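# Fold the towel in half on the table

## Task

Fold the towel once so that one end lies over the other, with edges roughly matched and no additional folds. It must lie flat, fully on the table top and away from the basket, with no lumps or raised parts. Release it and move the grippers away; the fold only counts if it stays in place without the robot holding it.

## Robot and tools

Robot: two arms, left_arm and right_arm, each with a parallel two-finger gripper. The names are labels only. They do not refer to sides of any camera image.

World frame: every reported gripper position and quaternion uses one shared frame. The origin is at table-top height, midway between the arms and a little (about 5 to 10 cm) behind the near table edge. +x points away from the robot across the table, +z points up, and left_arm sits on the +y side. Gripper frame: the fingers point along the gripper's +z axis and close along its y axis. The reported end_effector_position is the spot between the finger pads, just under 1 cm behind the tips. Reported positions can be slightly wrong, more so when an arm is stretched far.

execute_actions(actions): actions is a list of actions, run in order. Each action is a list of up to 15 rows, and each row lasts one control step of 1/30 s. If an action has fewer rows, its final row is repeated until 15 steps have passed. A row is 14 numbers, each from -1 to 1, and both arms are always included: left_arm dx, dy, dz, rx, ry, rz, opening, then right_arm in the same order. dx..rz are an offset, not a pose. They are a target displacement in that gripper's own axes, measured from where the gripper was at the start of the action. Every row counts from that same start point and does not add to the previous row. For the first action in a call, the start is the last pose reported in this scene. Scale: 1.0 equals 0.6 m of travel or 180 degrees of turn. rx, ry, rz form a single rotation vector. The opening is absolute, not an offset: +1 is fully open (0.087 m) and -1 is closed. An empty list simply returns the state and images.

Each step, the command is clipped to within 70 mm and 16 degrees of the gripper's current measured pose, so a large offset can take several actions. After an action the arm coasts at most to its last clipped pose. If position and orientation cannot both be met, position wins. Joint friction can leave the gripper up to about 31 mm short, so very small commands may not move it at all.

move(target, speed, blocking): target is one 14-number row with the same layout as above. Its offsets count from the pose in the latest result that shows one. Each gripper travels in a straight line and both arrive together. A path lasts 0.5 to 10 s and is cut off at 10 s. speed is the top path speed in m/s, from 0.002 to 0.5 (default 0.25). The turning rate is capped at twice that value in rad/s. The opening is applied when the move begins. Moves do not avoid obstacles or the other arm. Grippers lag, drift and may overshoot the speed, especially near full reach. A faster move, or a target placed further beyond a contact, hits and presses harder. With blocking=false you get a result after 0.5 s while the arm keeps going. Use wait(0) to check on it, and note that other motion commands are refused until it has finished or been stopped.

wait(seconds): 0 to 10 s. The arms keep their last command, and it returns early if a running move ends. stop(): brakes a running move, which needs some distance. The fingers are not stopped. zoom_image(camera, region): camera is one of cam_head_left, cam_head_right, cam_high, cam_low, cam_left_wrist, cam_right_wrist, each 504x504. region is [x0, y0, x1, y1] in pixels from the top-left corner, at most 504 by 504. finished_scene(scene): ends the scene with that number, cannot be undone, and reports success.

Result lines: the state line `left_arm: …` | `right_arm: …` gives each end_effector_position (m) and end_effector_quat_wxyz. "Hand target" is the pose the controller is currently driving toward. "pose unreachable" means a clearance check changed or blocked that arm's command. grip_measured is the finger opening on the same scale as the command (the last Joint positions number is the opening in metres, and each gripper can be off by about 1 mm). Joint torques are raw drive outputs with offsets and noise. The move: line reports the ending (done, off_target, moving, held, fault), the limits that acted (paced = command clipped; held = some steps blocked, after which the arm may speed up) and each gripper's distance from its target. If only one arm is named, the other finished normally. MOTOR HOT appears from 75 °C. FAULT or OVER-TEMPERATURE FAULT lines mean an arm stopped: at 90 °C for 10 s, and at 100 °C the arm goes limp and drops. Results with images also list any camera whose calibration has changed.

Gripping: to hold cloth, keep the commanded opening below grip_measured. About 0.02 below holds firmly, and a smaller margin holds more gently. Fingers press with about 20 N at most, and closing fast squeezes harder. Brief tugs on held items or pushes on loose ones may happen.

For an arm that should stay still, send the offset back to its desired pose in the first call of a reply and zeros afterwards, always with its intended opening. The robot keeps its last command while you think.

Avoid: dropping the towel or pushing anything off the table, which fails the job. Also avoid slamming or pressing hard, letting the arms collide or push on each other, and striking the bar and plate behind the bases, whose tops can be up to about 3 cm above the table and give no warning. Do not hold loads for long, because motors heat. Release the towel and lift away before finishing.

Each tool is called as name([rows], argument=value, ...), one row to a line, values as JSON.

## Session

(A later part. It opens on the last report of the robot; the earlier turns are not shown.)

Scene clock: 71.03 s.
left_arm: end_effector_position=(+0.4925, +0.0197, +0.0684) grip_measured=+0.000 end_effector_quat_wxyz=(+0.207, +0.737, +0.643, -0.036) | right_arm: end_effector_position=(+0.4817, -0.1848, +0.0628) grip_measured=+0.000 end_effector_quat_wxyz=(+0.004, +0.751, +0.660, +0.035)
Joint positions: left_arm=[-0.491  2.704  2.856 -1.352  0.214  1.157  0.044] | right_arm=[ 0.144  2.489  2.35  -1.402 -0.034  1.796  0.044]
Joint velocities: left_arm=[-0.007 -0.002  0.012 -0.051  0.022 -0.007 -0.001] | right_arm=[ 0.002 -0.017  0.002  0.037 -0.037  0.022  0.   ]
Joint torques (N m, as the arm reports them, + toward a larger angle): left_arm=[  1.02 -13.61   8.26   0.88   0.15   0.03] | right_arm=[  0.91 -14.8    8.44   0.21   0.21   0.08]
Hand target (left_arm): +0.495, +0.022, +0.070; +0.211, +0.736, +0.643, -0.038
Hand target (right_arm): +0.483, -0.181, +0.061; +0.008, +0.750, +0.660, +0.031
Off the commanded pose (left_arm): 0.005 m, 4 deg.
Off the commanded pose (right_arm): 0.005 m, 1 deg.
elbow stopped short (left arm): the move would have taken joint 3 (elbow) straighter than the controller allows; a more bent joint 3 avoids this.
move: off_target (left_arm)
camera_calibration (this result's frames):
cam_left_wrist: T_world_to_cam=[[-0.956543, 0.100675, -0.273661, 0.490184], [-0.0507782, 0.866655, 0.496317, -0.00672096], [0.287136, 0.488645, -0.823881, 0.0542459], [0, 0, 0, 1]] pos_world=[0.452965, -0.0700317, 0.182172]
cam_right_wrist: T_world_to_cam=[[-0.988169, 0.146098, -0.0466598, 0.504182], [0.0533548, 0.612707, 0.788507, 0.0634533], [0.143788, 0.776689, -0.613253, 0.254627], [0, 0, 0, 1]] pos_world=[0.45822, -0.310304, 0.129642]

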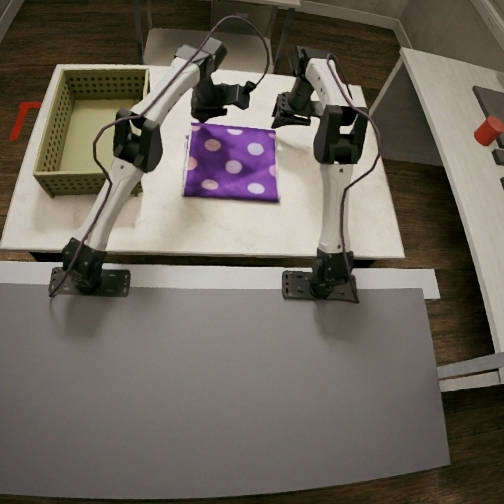

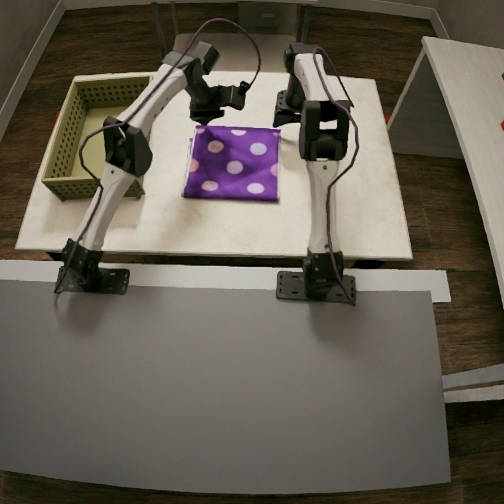

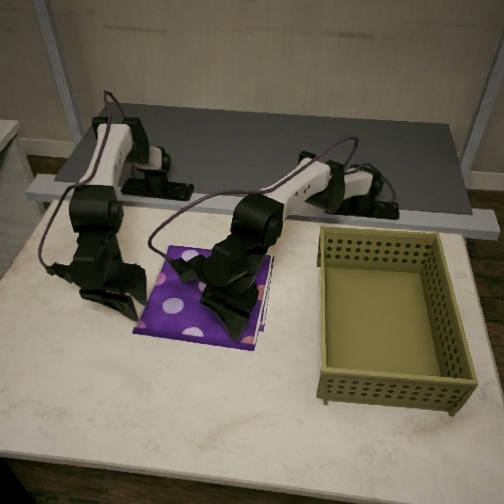

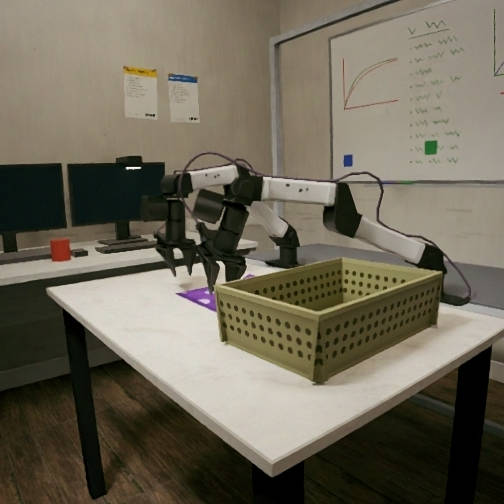

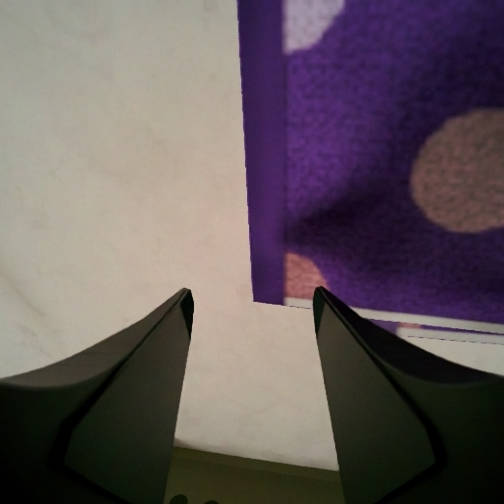

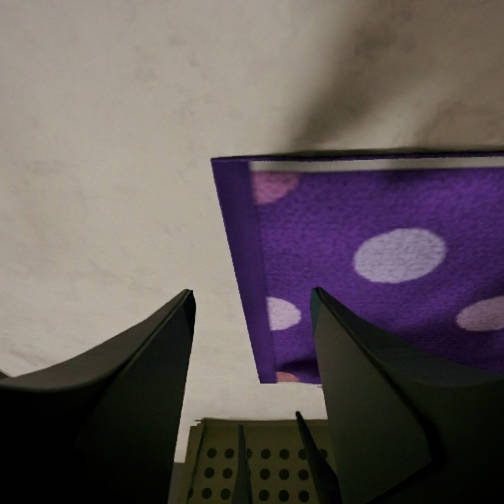

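move(target=[0.02,-0.028,0.1,0,0,0,0,0,0,0.115,0,0,0,0], speed=0.05)

execute_actions([
  [[0,0,0.025,0,0,0,-0.3,0,0,0.025,0,0,0,-0.3],[0,0,0.025,0,0,0,-0.5,0,0,0.025,0,0,0,-0.5]],
  [[0,0,0.025,0,0,0,-0.75,0,0,0.025,0,0,0,-0.75]],
  [[0,0,0.02,0,0,0,-1,0,0,0.02,0,0,0,-1]],
])

move(target=[-0.07,-0.1,-0.25,0,0,0,-1,0,-0.15,-0.23,0,0,0,-1], speed=0.1)

Scene clock: 75.47 s.
left_arm: end_effector_position=(+0.5005, +0.0111, +0.0331) grip_measured=+0.000 end_effector_quat_wxyz=(+0.231, +0.733, +0.639, -0.030) | right_arm: end_effector_position=(+0.4836, -0.1837, +0.0120) grip_measured=+0.000 end_effector_quat_wxyz=(+0.002, +0.751, +0.660, +0.037)
Joint positions: left_arm=[-0.498  2.556  2.407 -0.999  0.213  1.146  0.044] | right_arm=[ 0.144  2.489  2.147 -1.198 -0.039  1.796  0.044]
Joint velocities: left_arm=[ 0.007  0.017 -0.007  0.081 -0.037  0.007  0.   ] | right_arm=[ 0.022 -0.017 -0.007 -0.081  0.007 -0.022  0.   ]
Joint torques (N m, as the arm reports them, + toward a larger angle): left_arm=[ -0.48 -12.49   3.57   1.2    0.03  -0.05] | right_arm=[  0.2  -14.08   4.02   0.75   0.11   0.02]
Hand target (left_arm): +0.492, +0.011, +0.006; +0.207, +0.737, +0.643, -0.037
Hand target (right_arm): +0.485, -0.182, -0.006; +0.003, +0.751, +0.660, +0.035
Off the commanded pose (left_arm): 0.029 m, 3 deg.
Off the commanded pose (right_arm): 0.018 m, 0 deg.
move: off_target (left_arm, right_arm)
camera_calibration (this result's frames):
cam_left_wrist: T_world_to_cam=[[-0.944659, 0.08949, -0.315612, 0.484625], [-0.073571, 0.879776, 0.469661, 0.0307356], [0.319698, 0.46689, -0.824504, 0.0110547], [0, 0, 0, 1]] pos_world=[0.456532, -0.0755708, 0.147633]
cam_right_wrist: T_world_to_cam=[[-0.988165, 0.146031, -0.0469574, 0.503514], [0.0523367, 0.608716, 0.79166, 0.102462], [0.144191, 0.779833, -0.609155, 0.222679], [0, 0, 0, 1]] pos_world=[0.460084, -0.309552, 0.0781747]

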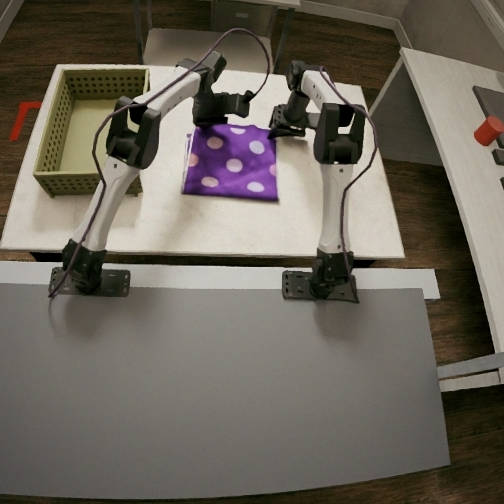

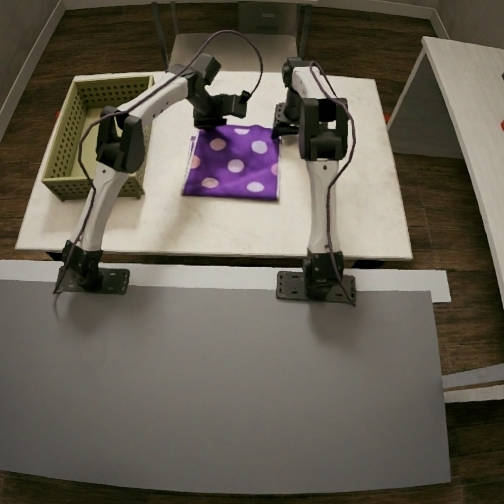

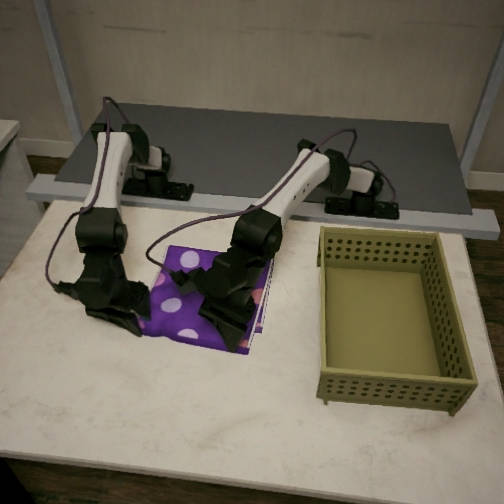

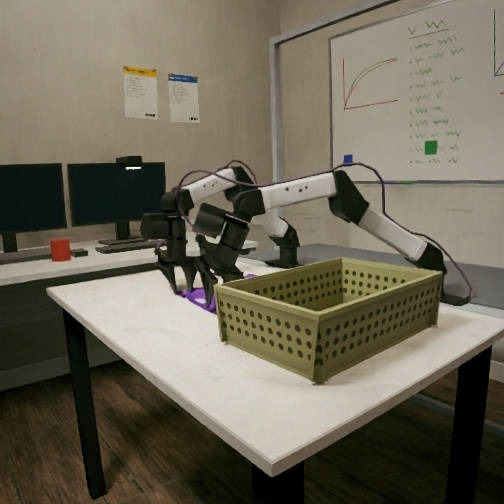

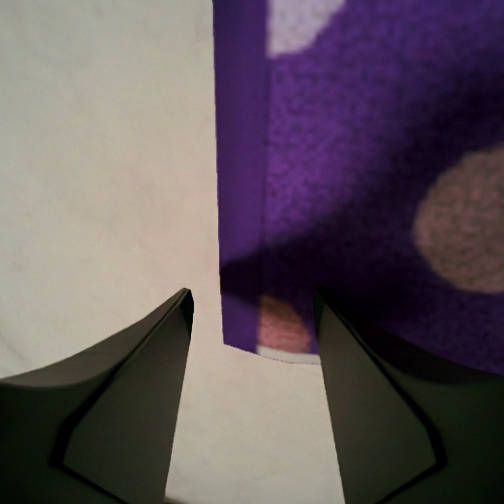

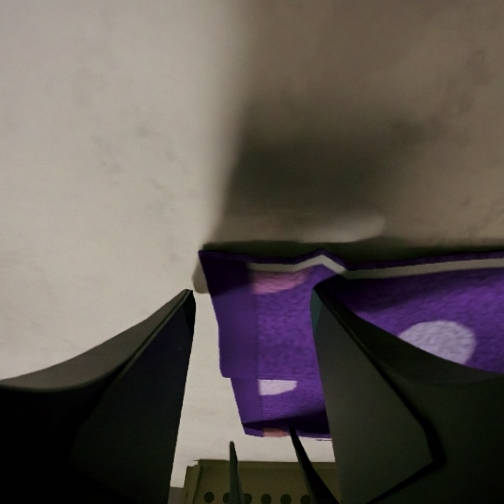

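Scene clock: 76.97 s.
left_arm: end_effector_position=(+0.5062, +0.0077, +0.0292) grip_measured=-1.000 end_effector_quat_wxyz=(+0.240, +0.732, +0.637, -0.027) | right_arm: end_effector_position=(+0.4834, -0.1789, +0.0112) grip_measured=-0.979 end_effector_quat_wxyz=(-0.009, +0.750, +0.660, +0.046)
Joint positions: left_arm=[-0.498  2.568  2.407 -0.967  0.213  1.144  0.   ] | right_arm=[ 0.144  2.489  2.138 -1.187 -0.067  1.796  0.001]
Joint velocities: left_arm=[-0.007 -0.007  0.007 -0.007 -0.051  0.007  0.   ] | right_arm=[ 0.007 -0.027  0.017 -0.007  0.022  0.022 -0.   ]
Joint torques (N m, as the arm reports them, + toward a larger angle): left_arm=[ -0.06 -12.41   7.9    1.2    0.1   -0.08] | right_arm=[ -0.02 -15.21   4.11   0.63   0.11  -0.01]
Hand target (left_arm): +0.508, +0.004, +0.020; +0.238, +0.732, +0.638, -0.028
Hand target (right_arm): +0.483, -0.180, -0.001; -0.006, +0.750, +0.660, +0.043
Off the commanded pose (left_arm): 0.010 m, 0 deg.
Off the commanded pose (right_arm): 0.012 m, 0 deg.
camera_calibration (this result's frames):
cam_left_wrist: T_world_to_cam=[[-0.939479, 0.0847394, -0.331962, 0.48695], [-0.0824998, 0.884464, 0.459257, 0.0408672], [0.332525, 0.458849, -0.823944, 0.00113268], [0, 0, 0, 1]] pos_world=[0.460474, -0.0779291, 0.143813]
cam_right_wrist: T_world_to_cam=[[-0.988457, 0.145512, -0.0421764, 0.50253], [0.0518561, 0.586532, 0.808265, 0.0962262], [0.14235, 0.796748, -0.587307, 0.222158], [0, 0, 0, 1]] pos_world=[0.460116, -0.306567, 0.0738933]

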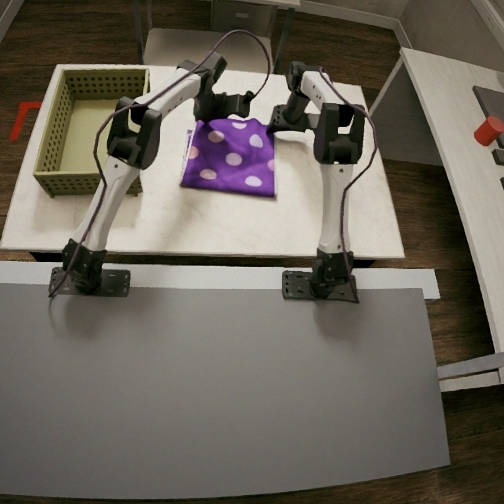

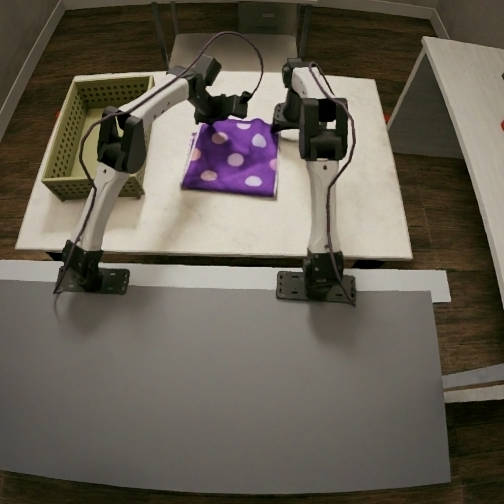

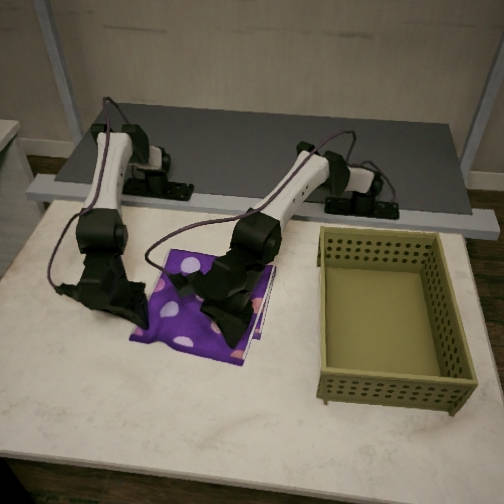

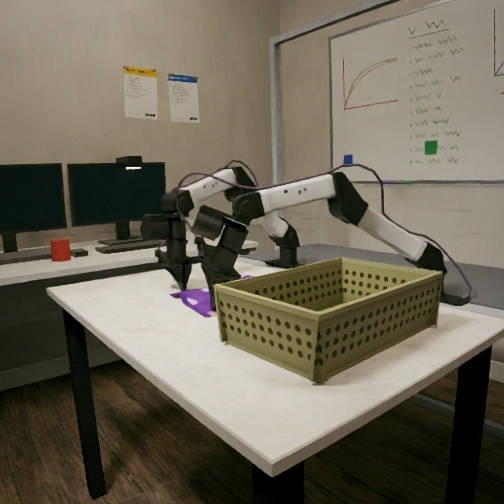

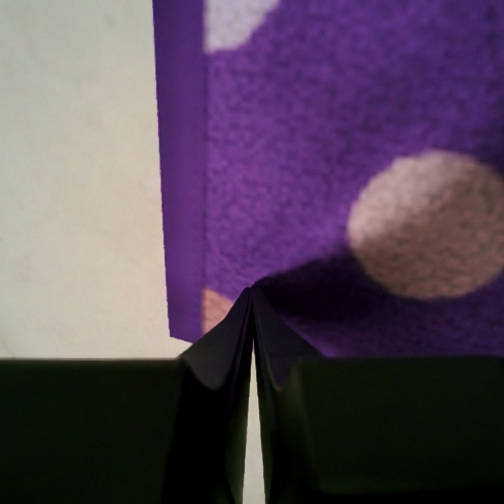

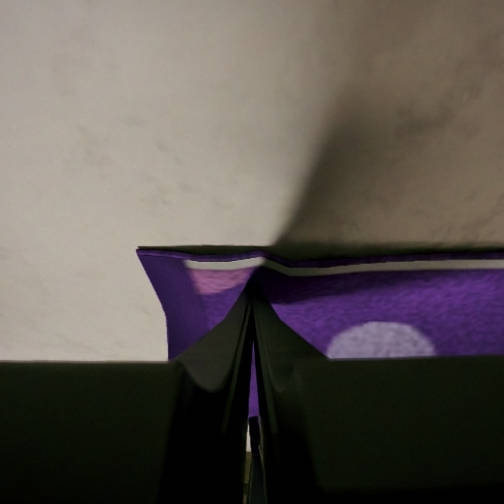

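Scene clock: 79.10 s.
left_arm: end_effector_position=(+0.4083, +0.0269, +0.1601) grip_measured=-1.000 end_effector_quat_wxyz=(+0.251, +0.731, +0.634, -0.030) | right_arm: end_effector_position=(+0.3920, -0.1808, +0.1427) grip_measured=-0.979 end_effector_quat_wxyz=(-0.006, +0.750, +0.659, +0.052)
Joint positions: left_arm=[-0.564  2.083  2.092 -1.103  0.197  1.083  0.   ] | right_arm=[ 0.161  2.043  1.927 -1.408 -0.068  1.814  0.001]
Joint velocities: left_arm=[ 0.017  0.002 -0.002  0.007  0.022 -0.022  0.   ] | right_arm=[ 0.007 -0.017  0.002 -0.11   0.007 -0.007 -0.001]
Joint torques (N m, as the arm reports them, + toward a larger angle): left_arm=[ -0.19 -12.18   4.93   1.05  -0.01  -0.09] | right_arm=[  0.91 -13.63   5.13   0.26   0.05   0.06]
Hand target (left_arm): +0.401, +0.031, +0.157; +0.240, +0.732, +0.637, -0.028
Hand target (right_arm): +0.385, -0.177, +0.143; -0.009, +0.750, +0.660, +0.046
Off the commanded pose (left_arm): 0.008 m, 1 deg.
Off the commanded pose (right_arm): 0.007 m, 1 deg.
move: done
camera_calibration (this result's frames):
cam_left_wrist: T_world_to_cam=[[-0.934887, 0.0821532, -0.345307, 0.437072], [-0.0837724, 0.894293, 0.439571, -0.0408979], [0.344917, 0.439877, -0.829181, 0.129049], [0, 0, 0, 1]] pos_world=[0.360676, -0.0560977, 0.275906]
cam_right_wrist: T_world_to_cam=[[-0.987595, 0.1474, -0.0541325, 0.419773], [0.0426953, 0.583816, 0.810762, -0.00146958], [0.151109, 0.798393, -0.582867, 0.310088], [0, 0, 0, 1]] pos_world=[0.367771, -0.308588, 0.204655]

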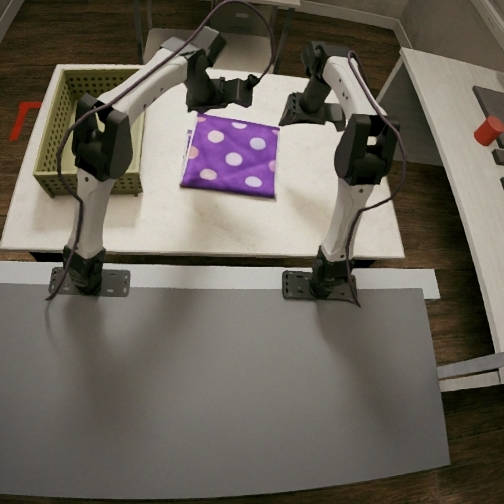

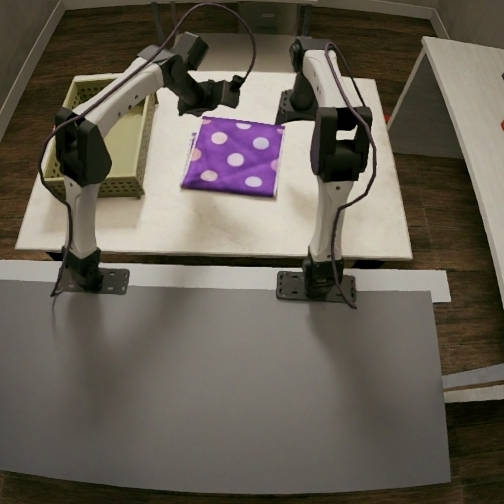

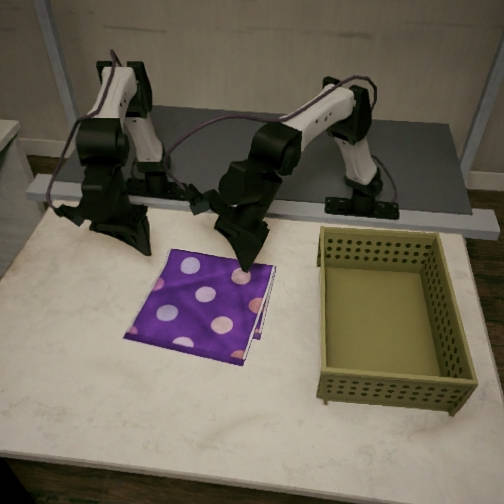

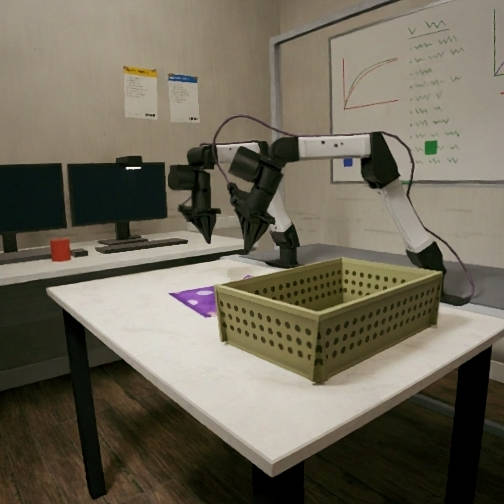

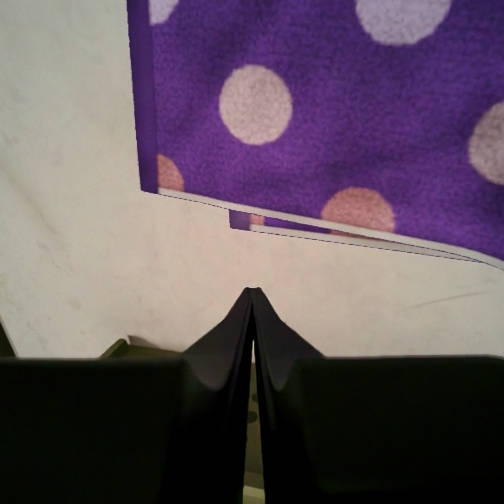

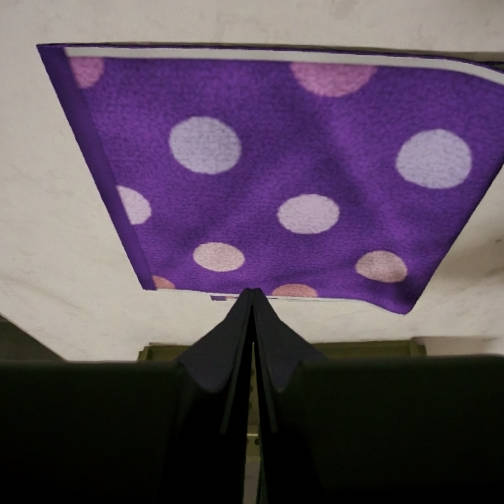

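move(target=[0.045,-0.08,0.238,0,0,0,-1,0.007,-0.015,0.243,0,0,0,-1], speed=0.08)

move(target=[-0.03,-0.215,-0.03,0,0,0,-1,-0.025,-0.183,0.015,0,0,0,-1], speed=0.08)

move(target=[-0.04,0.04,-0.12,0,0,0,-1,0,0,-0.12,0,0,0,-1], speed=0.1)

move(target=[0,0.2,0.07,0.1,0.06,0,0,0,0.18,0.01,0.02,0,0,0], speed=0.2)

Scene clock: 82.80 s.
left_arm: end_effector_position=(+0.4173, -0.0056, +0.0296) grip_measured=-1.000 end_effector_quat_wxyz=(+0.269, +0.728, +0.630, -0.027) | right_arm: end_effector_position=(+0.3972, -0.1693, +0.0123) grip_measured=-0.980 end_effector_quat_wxyz=(-0.003, +0.750, +0.659, +0.059)
Joint positions: left_arm=[-0.614  2.156  1.666 -0.558  0.176  1.035  0.   ] | right_arm=[ 0.186  2.104  1.489 -0.893 -0.072  1.841  0.001]
Joint velocities: left_arm=[-0.002 -0.002 -0.002 -0.007 -0.022  0.007  0.   ] | right_arm=[-0.007  0.002 -0.002 -0.051  0.022  0.051  0.001]
Joint torques (N m, as the arm reports them, + toward a larger angle): left_arm=[ -0.36 -10.59   4.65   1.35   0.02  -0.03] | right_arm=[  0.99 -10.56   4.38   0.61   0.09   0.09]
Hand target (left_arm): +0.409, -0.004, +0.010; +0.251, +0.731, +0.634, -0.030
Hand target (right_arm): +0.394, -0.165, -0.002; -0.005, +0.750, +0.659, +0.052
Off the commanded pose (left_arm): 0.022 m, 2 deg.
Off the commanded pose (right_arm): 0.016 m, 1 deg.
move: off_target (left_arm, right_arm)
camera_calibration (this result's frames):
cam_left_wrist: T_world_to_cam=[[-0.924689, 0.0724168, -0.373773, 0.399719], [-0.0967181, 0.904856, 0.414586, 0.0524574], [0.368234, 0.419514, -0.829706, 0.0222306], [0, 0, 0, 1]] pos_world=[0.366503, -0.0857388, 0.146101]
cam_right_wrist: T_world_to_cam=[[-0.9866, 0.148864, -0.0667805, 0.416139], [0.0320869, 0.57834, 0.815164, 0.100617], [0.159971, 0.802099, -0.575367, 0.22114], [0, 0, 0, 1]] pos_world=[0.371959, -0.297515, 0.0730077]

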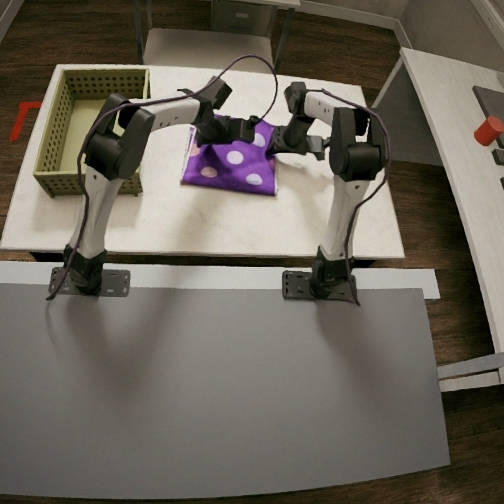

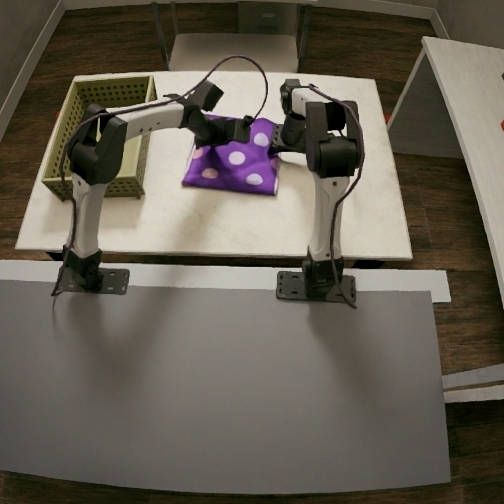

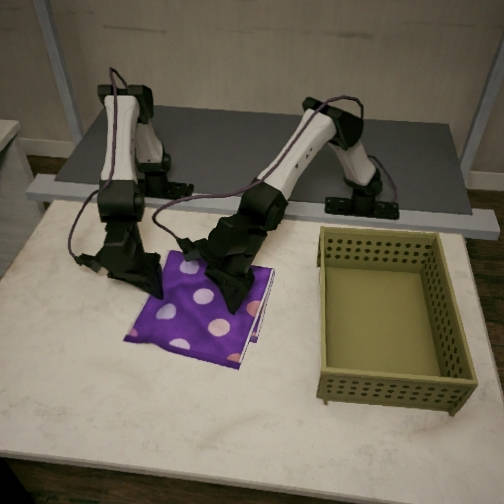

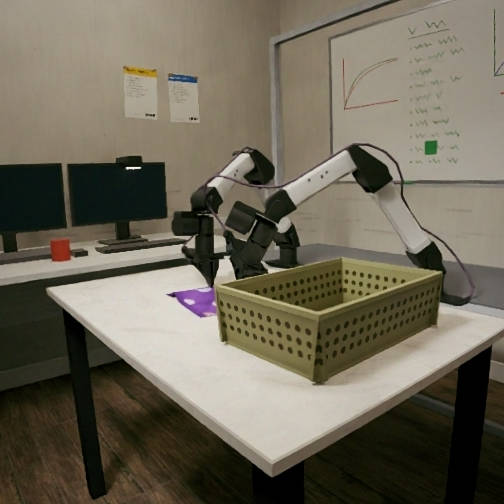

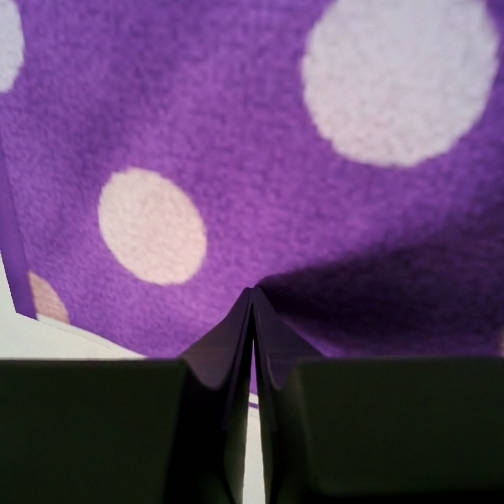

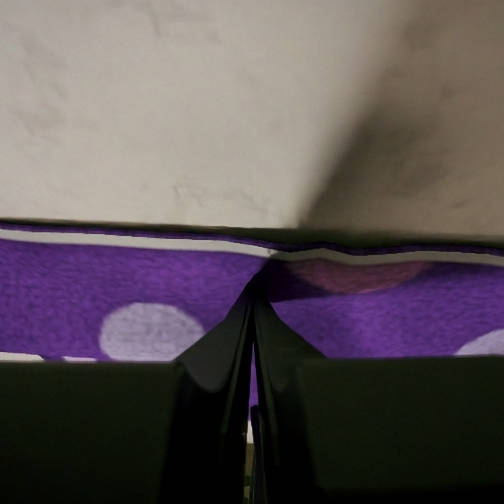

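Scene clock: 84.83 s.
left_arm: end_effector_position=(+0.3085, -0.0191, +0.0250) grip_measured=-1.000 end_effector_quat_wxyz=(+0.306, +0.721, +0.622, -0.018) | right_arm: end_effector_position=(+0.3138, -0.1673, +0.0094) grip_measured=-0.980 end_effector_quat_wxyz=(+0.014, +0.750, +0.653, +0.100)
Joint positions: left_arm=[-0.824  1.849  1.158 -0.259  0.052  0.858  0.   ] | right_arm=[ 0.224  1.753  0.977 -0.641 -0.08   1.891  0.001]
Joint velocities: left_arm=[-0.012 -0.012  0.007  0.037 -0.037 -0.081  0.   ] | right_arm=[-0.002 -0.002 -0.002  0.007  0.007 -0.037 -0.001]
Joint torques (N m, as the arm reports them, + toward a larger angle): left_arm=[-0.48 -9.02  3.51  1.06  0.13 -0.2 ] | right_arm=[ 1.2  -8.1   2.47  0.18  0.17 -0.02]
Hand target (left_arm): +0.289, -0.008, +0.006; +0.269, +0.727, +0.631, -0.028
Hand target (right_arm): +0.288, -0.169, -0.006; -0.003, +0.750, +0.659, +0.059
Off the commanded pose (left_arm): 0.031 m, 4 deg.
Off the commanded pose (right_arm): 0.031 m, 5 deg.
move: off_target (left_arm, right_arm)
camera_calibration (this result's frames):
cam_left_wrist: T_world_to_cam=[[-0.89943, 0.0502519, -0.434165, 0.291655], [-0.125289, 0.922034, 0.366273, 0.0663836], [0.418721, 0.383833, -0.82301, 0.0476828], [0, 0, 0, 1]] pos_world=[0.250674, -0.0941663, 0.141555]
cam_right_wrist: T_world_to_cam=[[-0.976062, 0.16195, -0.145175, 0.333029], [-0.0313486, 0.555764, 0.830749, 0.12043], [0.215222, 0.815413, -0.537383, 0.215775], [0, 0, 0, 1]] pos_world=[0.282392, -0.29681, 0.0642543]

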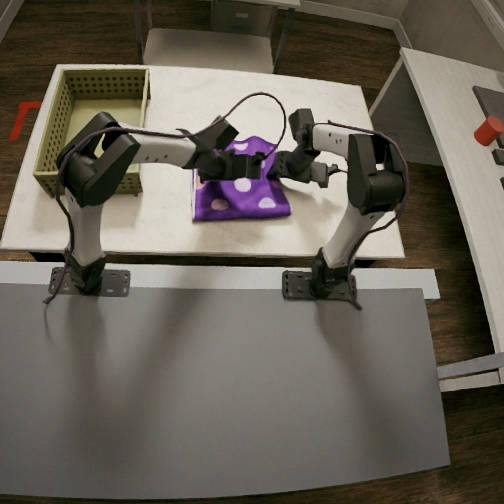

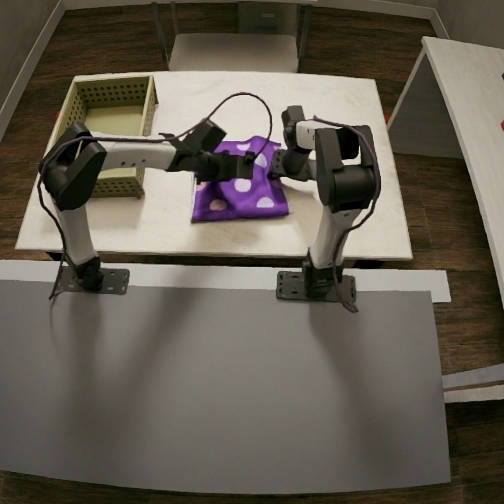

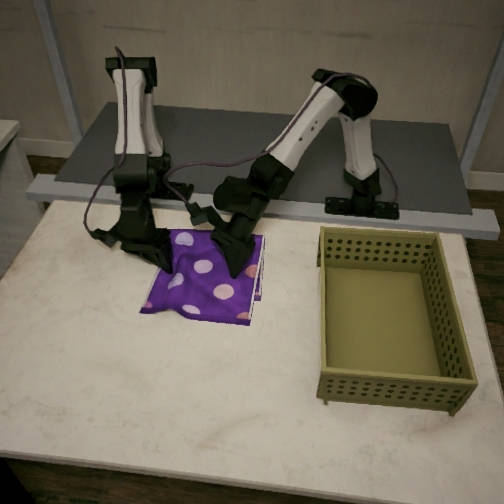

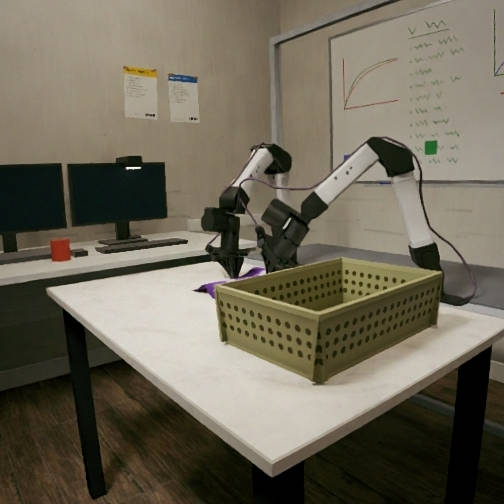

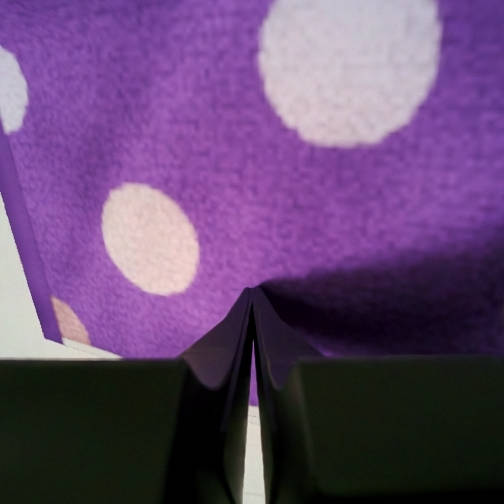

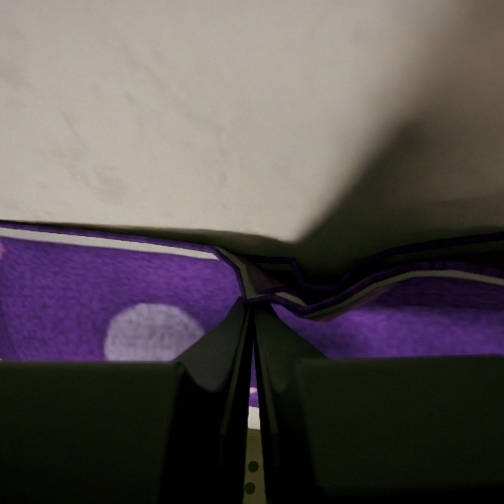

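Scene clock: 86.23 s.
left_arm: end_effector_position=(+0.2953, -0.0044, +0.0896) grip_measured=-1.000 end_effector_quat_wxyz=(+0.292, +0.723, +0.625, -0.016) | right_arm: end_effector_position=(+0.2961, -0.1721, +0.0692) grip_measured=-0.980 end_effector_quat_wxyz=(+0.007, +0.751, +0.654, +0.089)
Joint positions: left_arm=[-0.824  1.718  1.282 -0.542  0.049  0.859  0.   ] | right_arm=[ 0.217  1.62   1.094 -0.918 -0.081  1.883  0.001]
Joint velocities: left_arm=[-0.017 -0.012 -0.017  0.022  0.007  0.022  0.   ] | right_arm=[ 0.017 -0.032 -0.012 -0.037 -0.037 -0.007  0.   ]
Joint torques (N m, as the arm reports them, + toward a larger angle): left_arm=[ 0.4  -9.59  9.03  1.21  0.08  0.01] | right_arm=[-1.17 -9.32  8.43  0.4   0.   -0.15]
Hand target (left_arm): +0.298, -0.007, +0.104; +0.306, +0.721, +0.622, -0.017
Hand target (right_arm): +0.301, -0.175, +0.079; +0.014, +0.750, +0.653, +0.100
Off the commanded pose (left_arm): 0.015 m, 2 deg.
Off the commanded pose (right_arm): 0.013 m, 2 deg.
move: off_target (left_arm, right_arm)
camera_calibration (this result's frames):
cam_left_wrist: T_world_to_cam=[[-0.906781, 0.0585758, -0.417514, 0.307795], [-0.120385, 0.913098, 0.389563, 0.0239244], [0.40405, 0.403511, -0.820928, 0.104956], [0, 0, 0, 1]] pos_world=[0.239576, -0.0822253, 0.20535]
cam_right_wrist: T_world_to_cam=[[-0.979704, 0.160581, -0.119973, 0.324312], [-0.00979277, 0.559463, 0.828797, 0.0673025], [0.20021, 0.813151, -0.546536, 0.260313], [0, 0, 0, 1]] pos_world=[0.266272, -0.301406, 0.125399]

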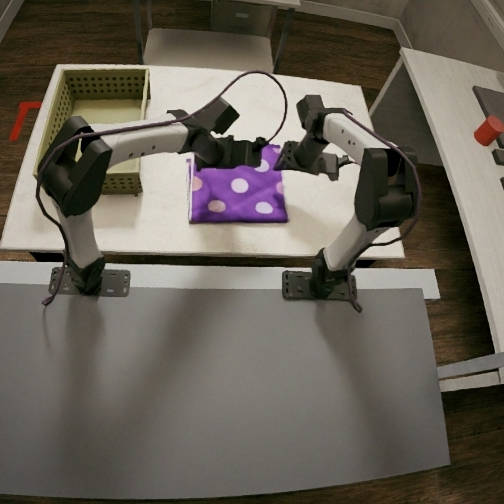

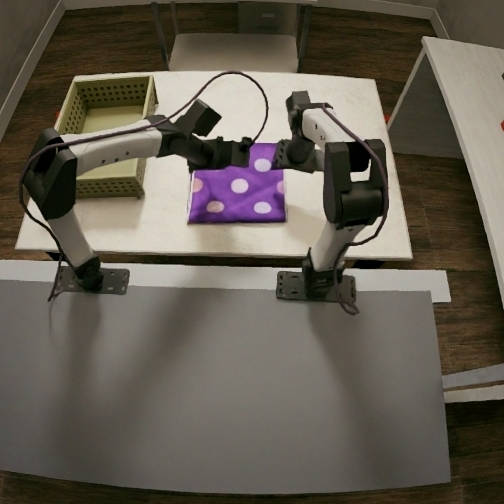

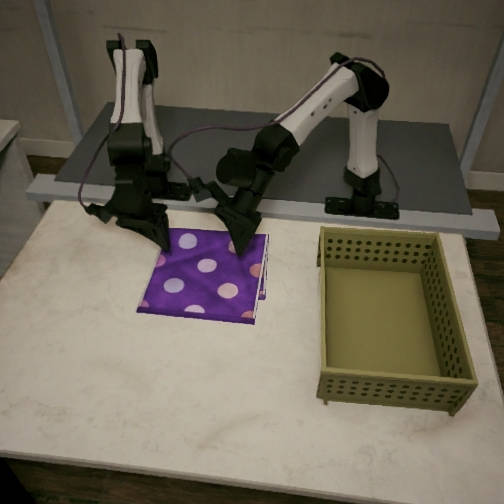

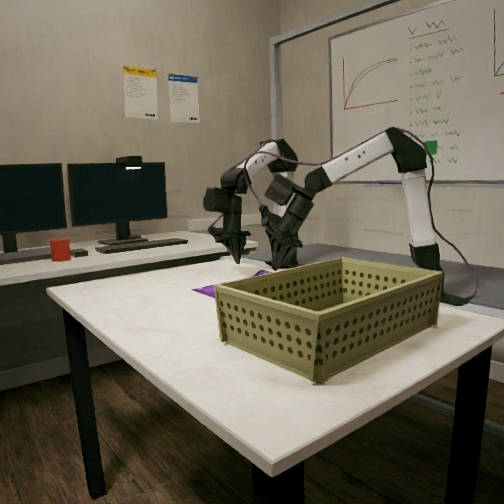

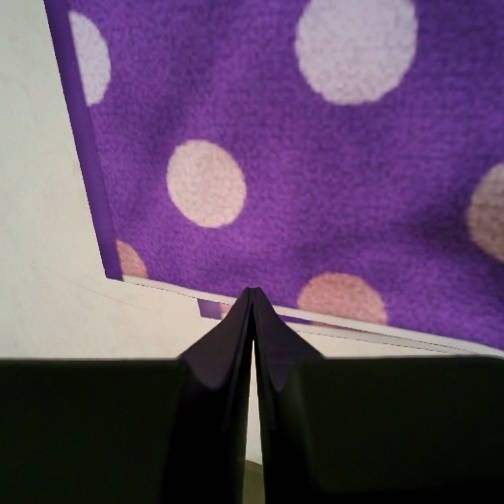

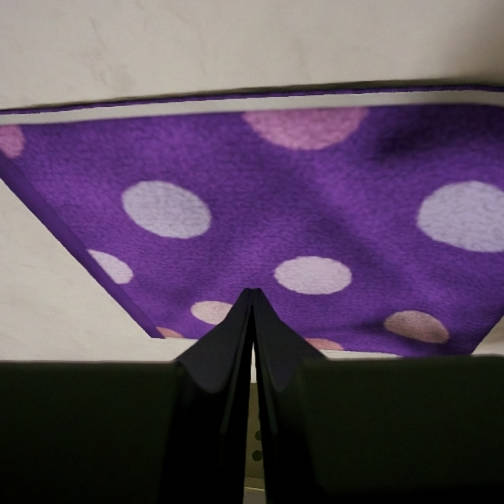

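Scene clock: 88.03 s.
left_arm: end_effector_position=(+0.4160, -0.0262, +0.1021) grip_measured=+0.000 end_effector_quat_wxyz=(+0.162, +0.755, +0.634, -0.032) | right_arm: end_effector_position=(+0.3995, -0.1844, +0.0782) grip_measured=+0.000 end_effector_quat_wxyz=(-0.013, +0.752, +0.656, +0.067)
Joint positions: left_arm=[-0.661  2.618  2.854 -1.499  0.132  1.046  0.044] | right_arm=[ 0.138  2.049  1.671 -1.133 -0.099  1.799  0.044]
Joint velocities: left_arm=[ 0.002 -0.012 -0.007 -0.066 -0.037 -0.051 -0.001] | right_arm=[-0.007  0.002 -0.027  0.007 -0.022 -0.037 -0.001]
Joint torques (N m, as the arm reports them, + toward a larger angle): left_arm=[  0.6  -12.91   8.07   0.79   0.14   0.09] | right_arm=[ -1.05 -11.03   8.6    0.28  -0.09  -0.13]
Hand target (left_arm): +0.417, -0.026, +0.102; +0.164, +0.756, +0.633, -0.034
Hand target (right_arm): +0.403, -0.187, +0.079; -0.016, +0.751, +0.656, +0.069
Off the commanded pose (left_arm): 0.004 m, 6 deg.
Off the commanded pose (right_arm): 0.005 m, 0 deg.
elbow stopped short (left arm): the move would have taken joint 3 (elbow) straighter than the controller allows; a more bent joint 3 avoids this.
move: off_target (left_arm)
camera_calibration (this result's frames):
cam_left_wrist: T_world_to_cam=[[-0.962943, 0.156929, -0.219347, 0.429397], [0.00575007, 0.825051, 0.565028, -0.0191799], [0.269642, 0.542829, -0.79538, 0.132164], [0, 0, 0, 1]] pos_world=[0.377958, -0.123303, 0.210145]
cam_right_wrist: T_world_to_cam=[[-0.986017, 0.154999, -0.0612051, 0.425499], [0.0362527, 0.55799, 0.829055, 0.0489971], [0.162655, 0.815244, -0.555807, 0.270644], [0, 0, 0, 1]] pos_world=[0.373751, -0.313933, 0.135847]

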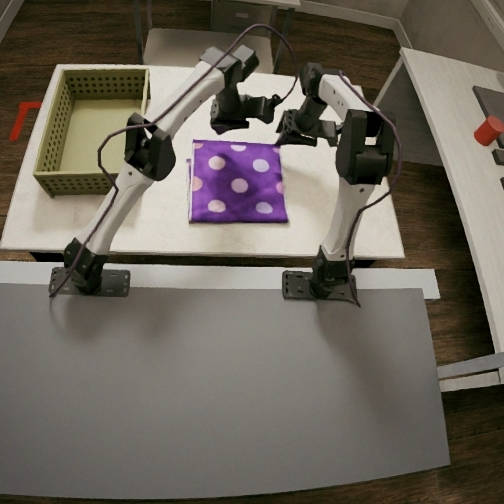

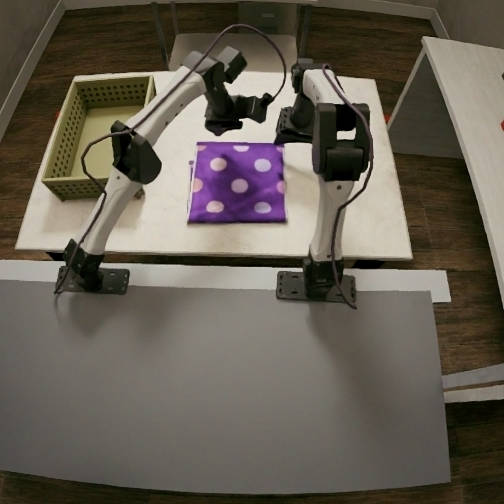

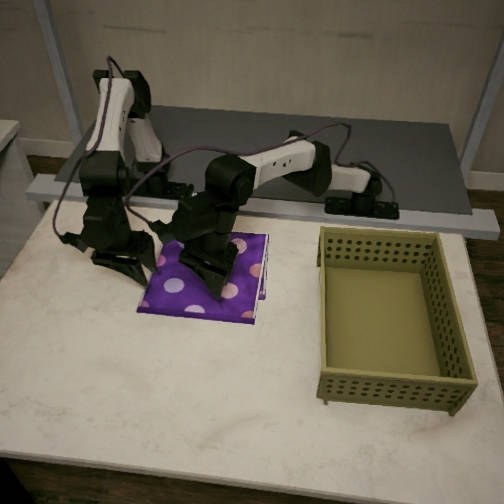

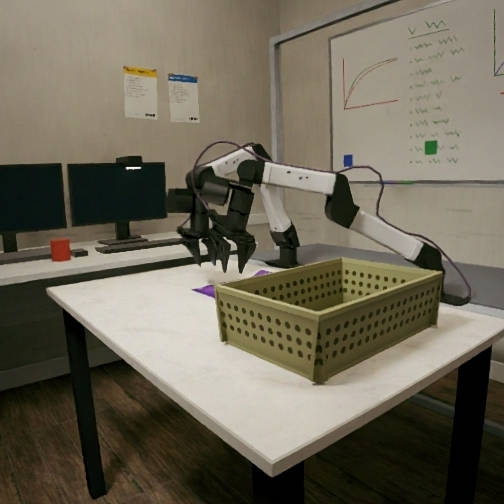

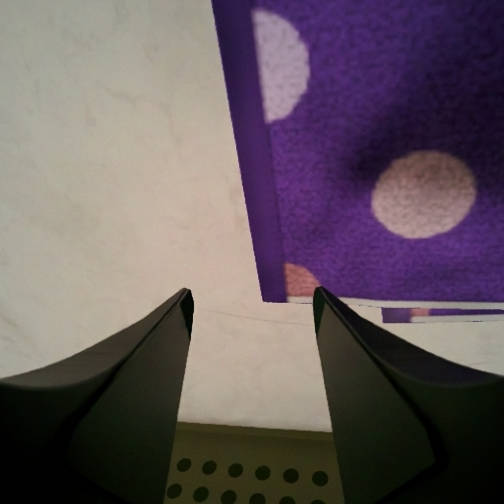

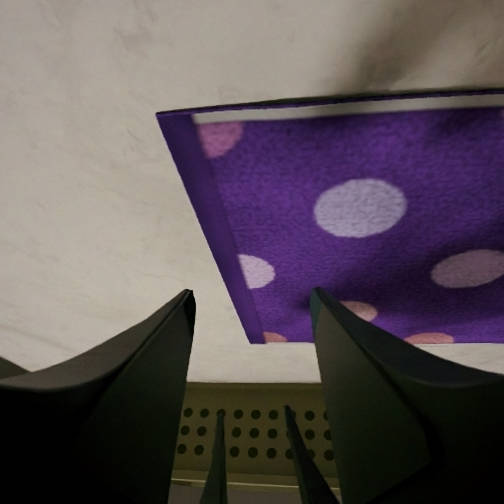

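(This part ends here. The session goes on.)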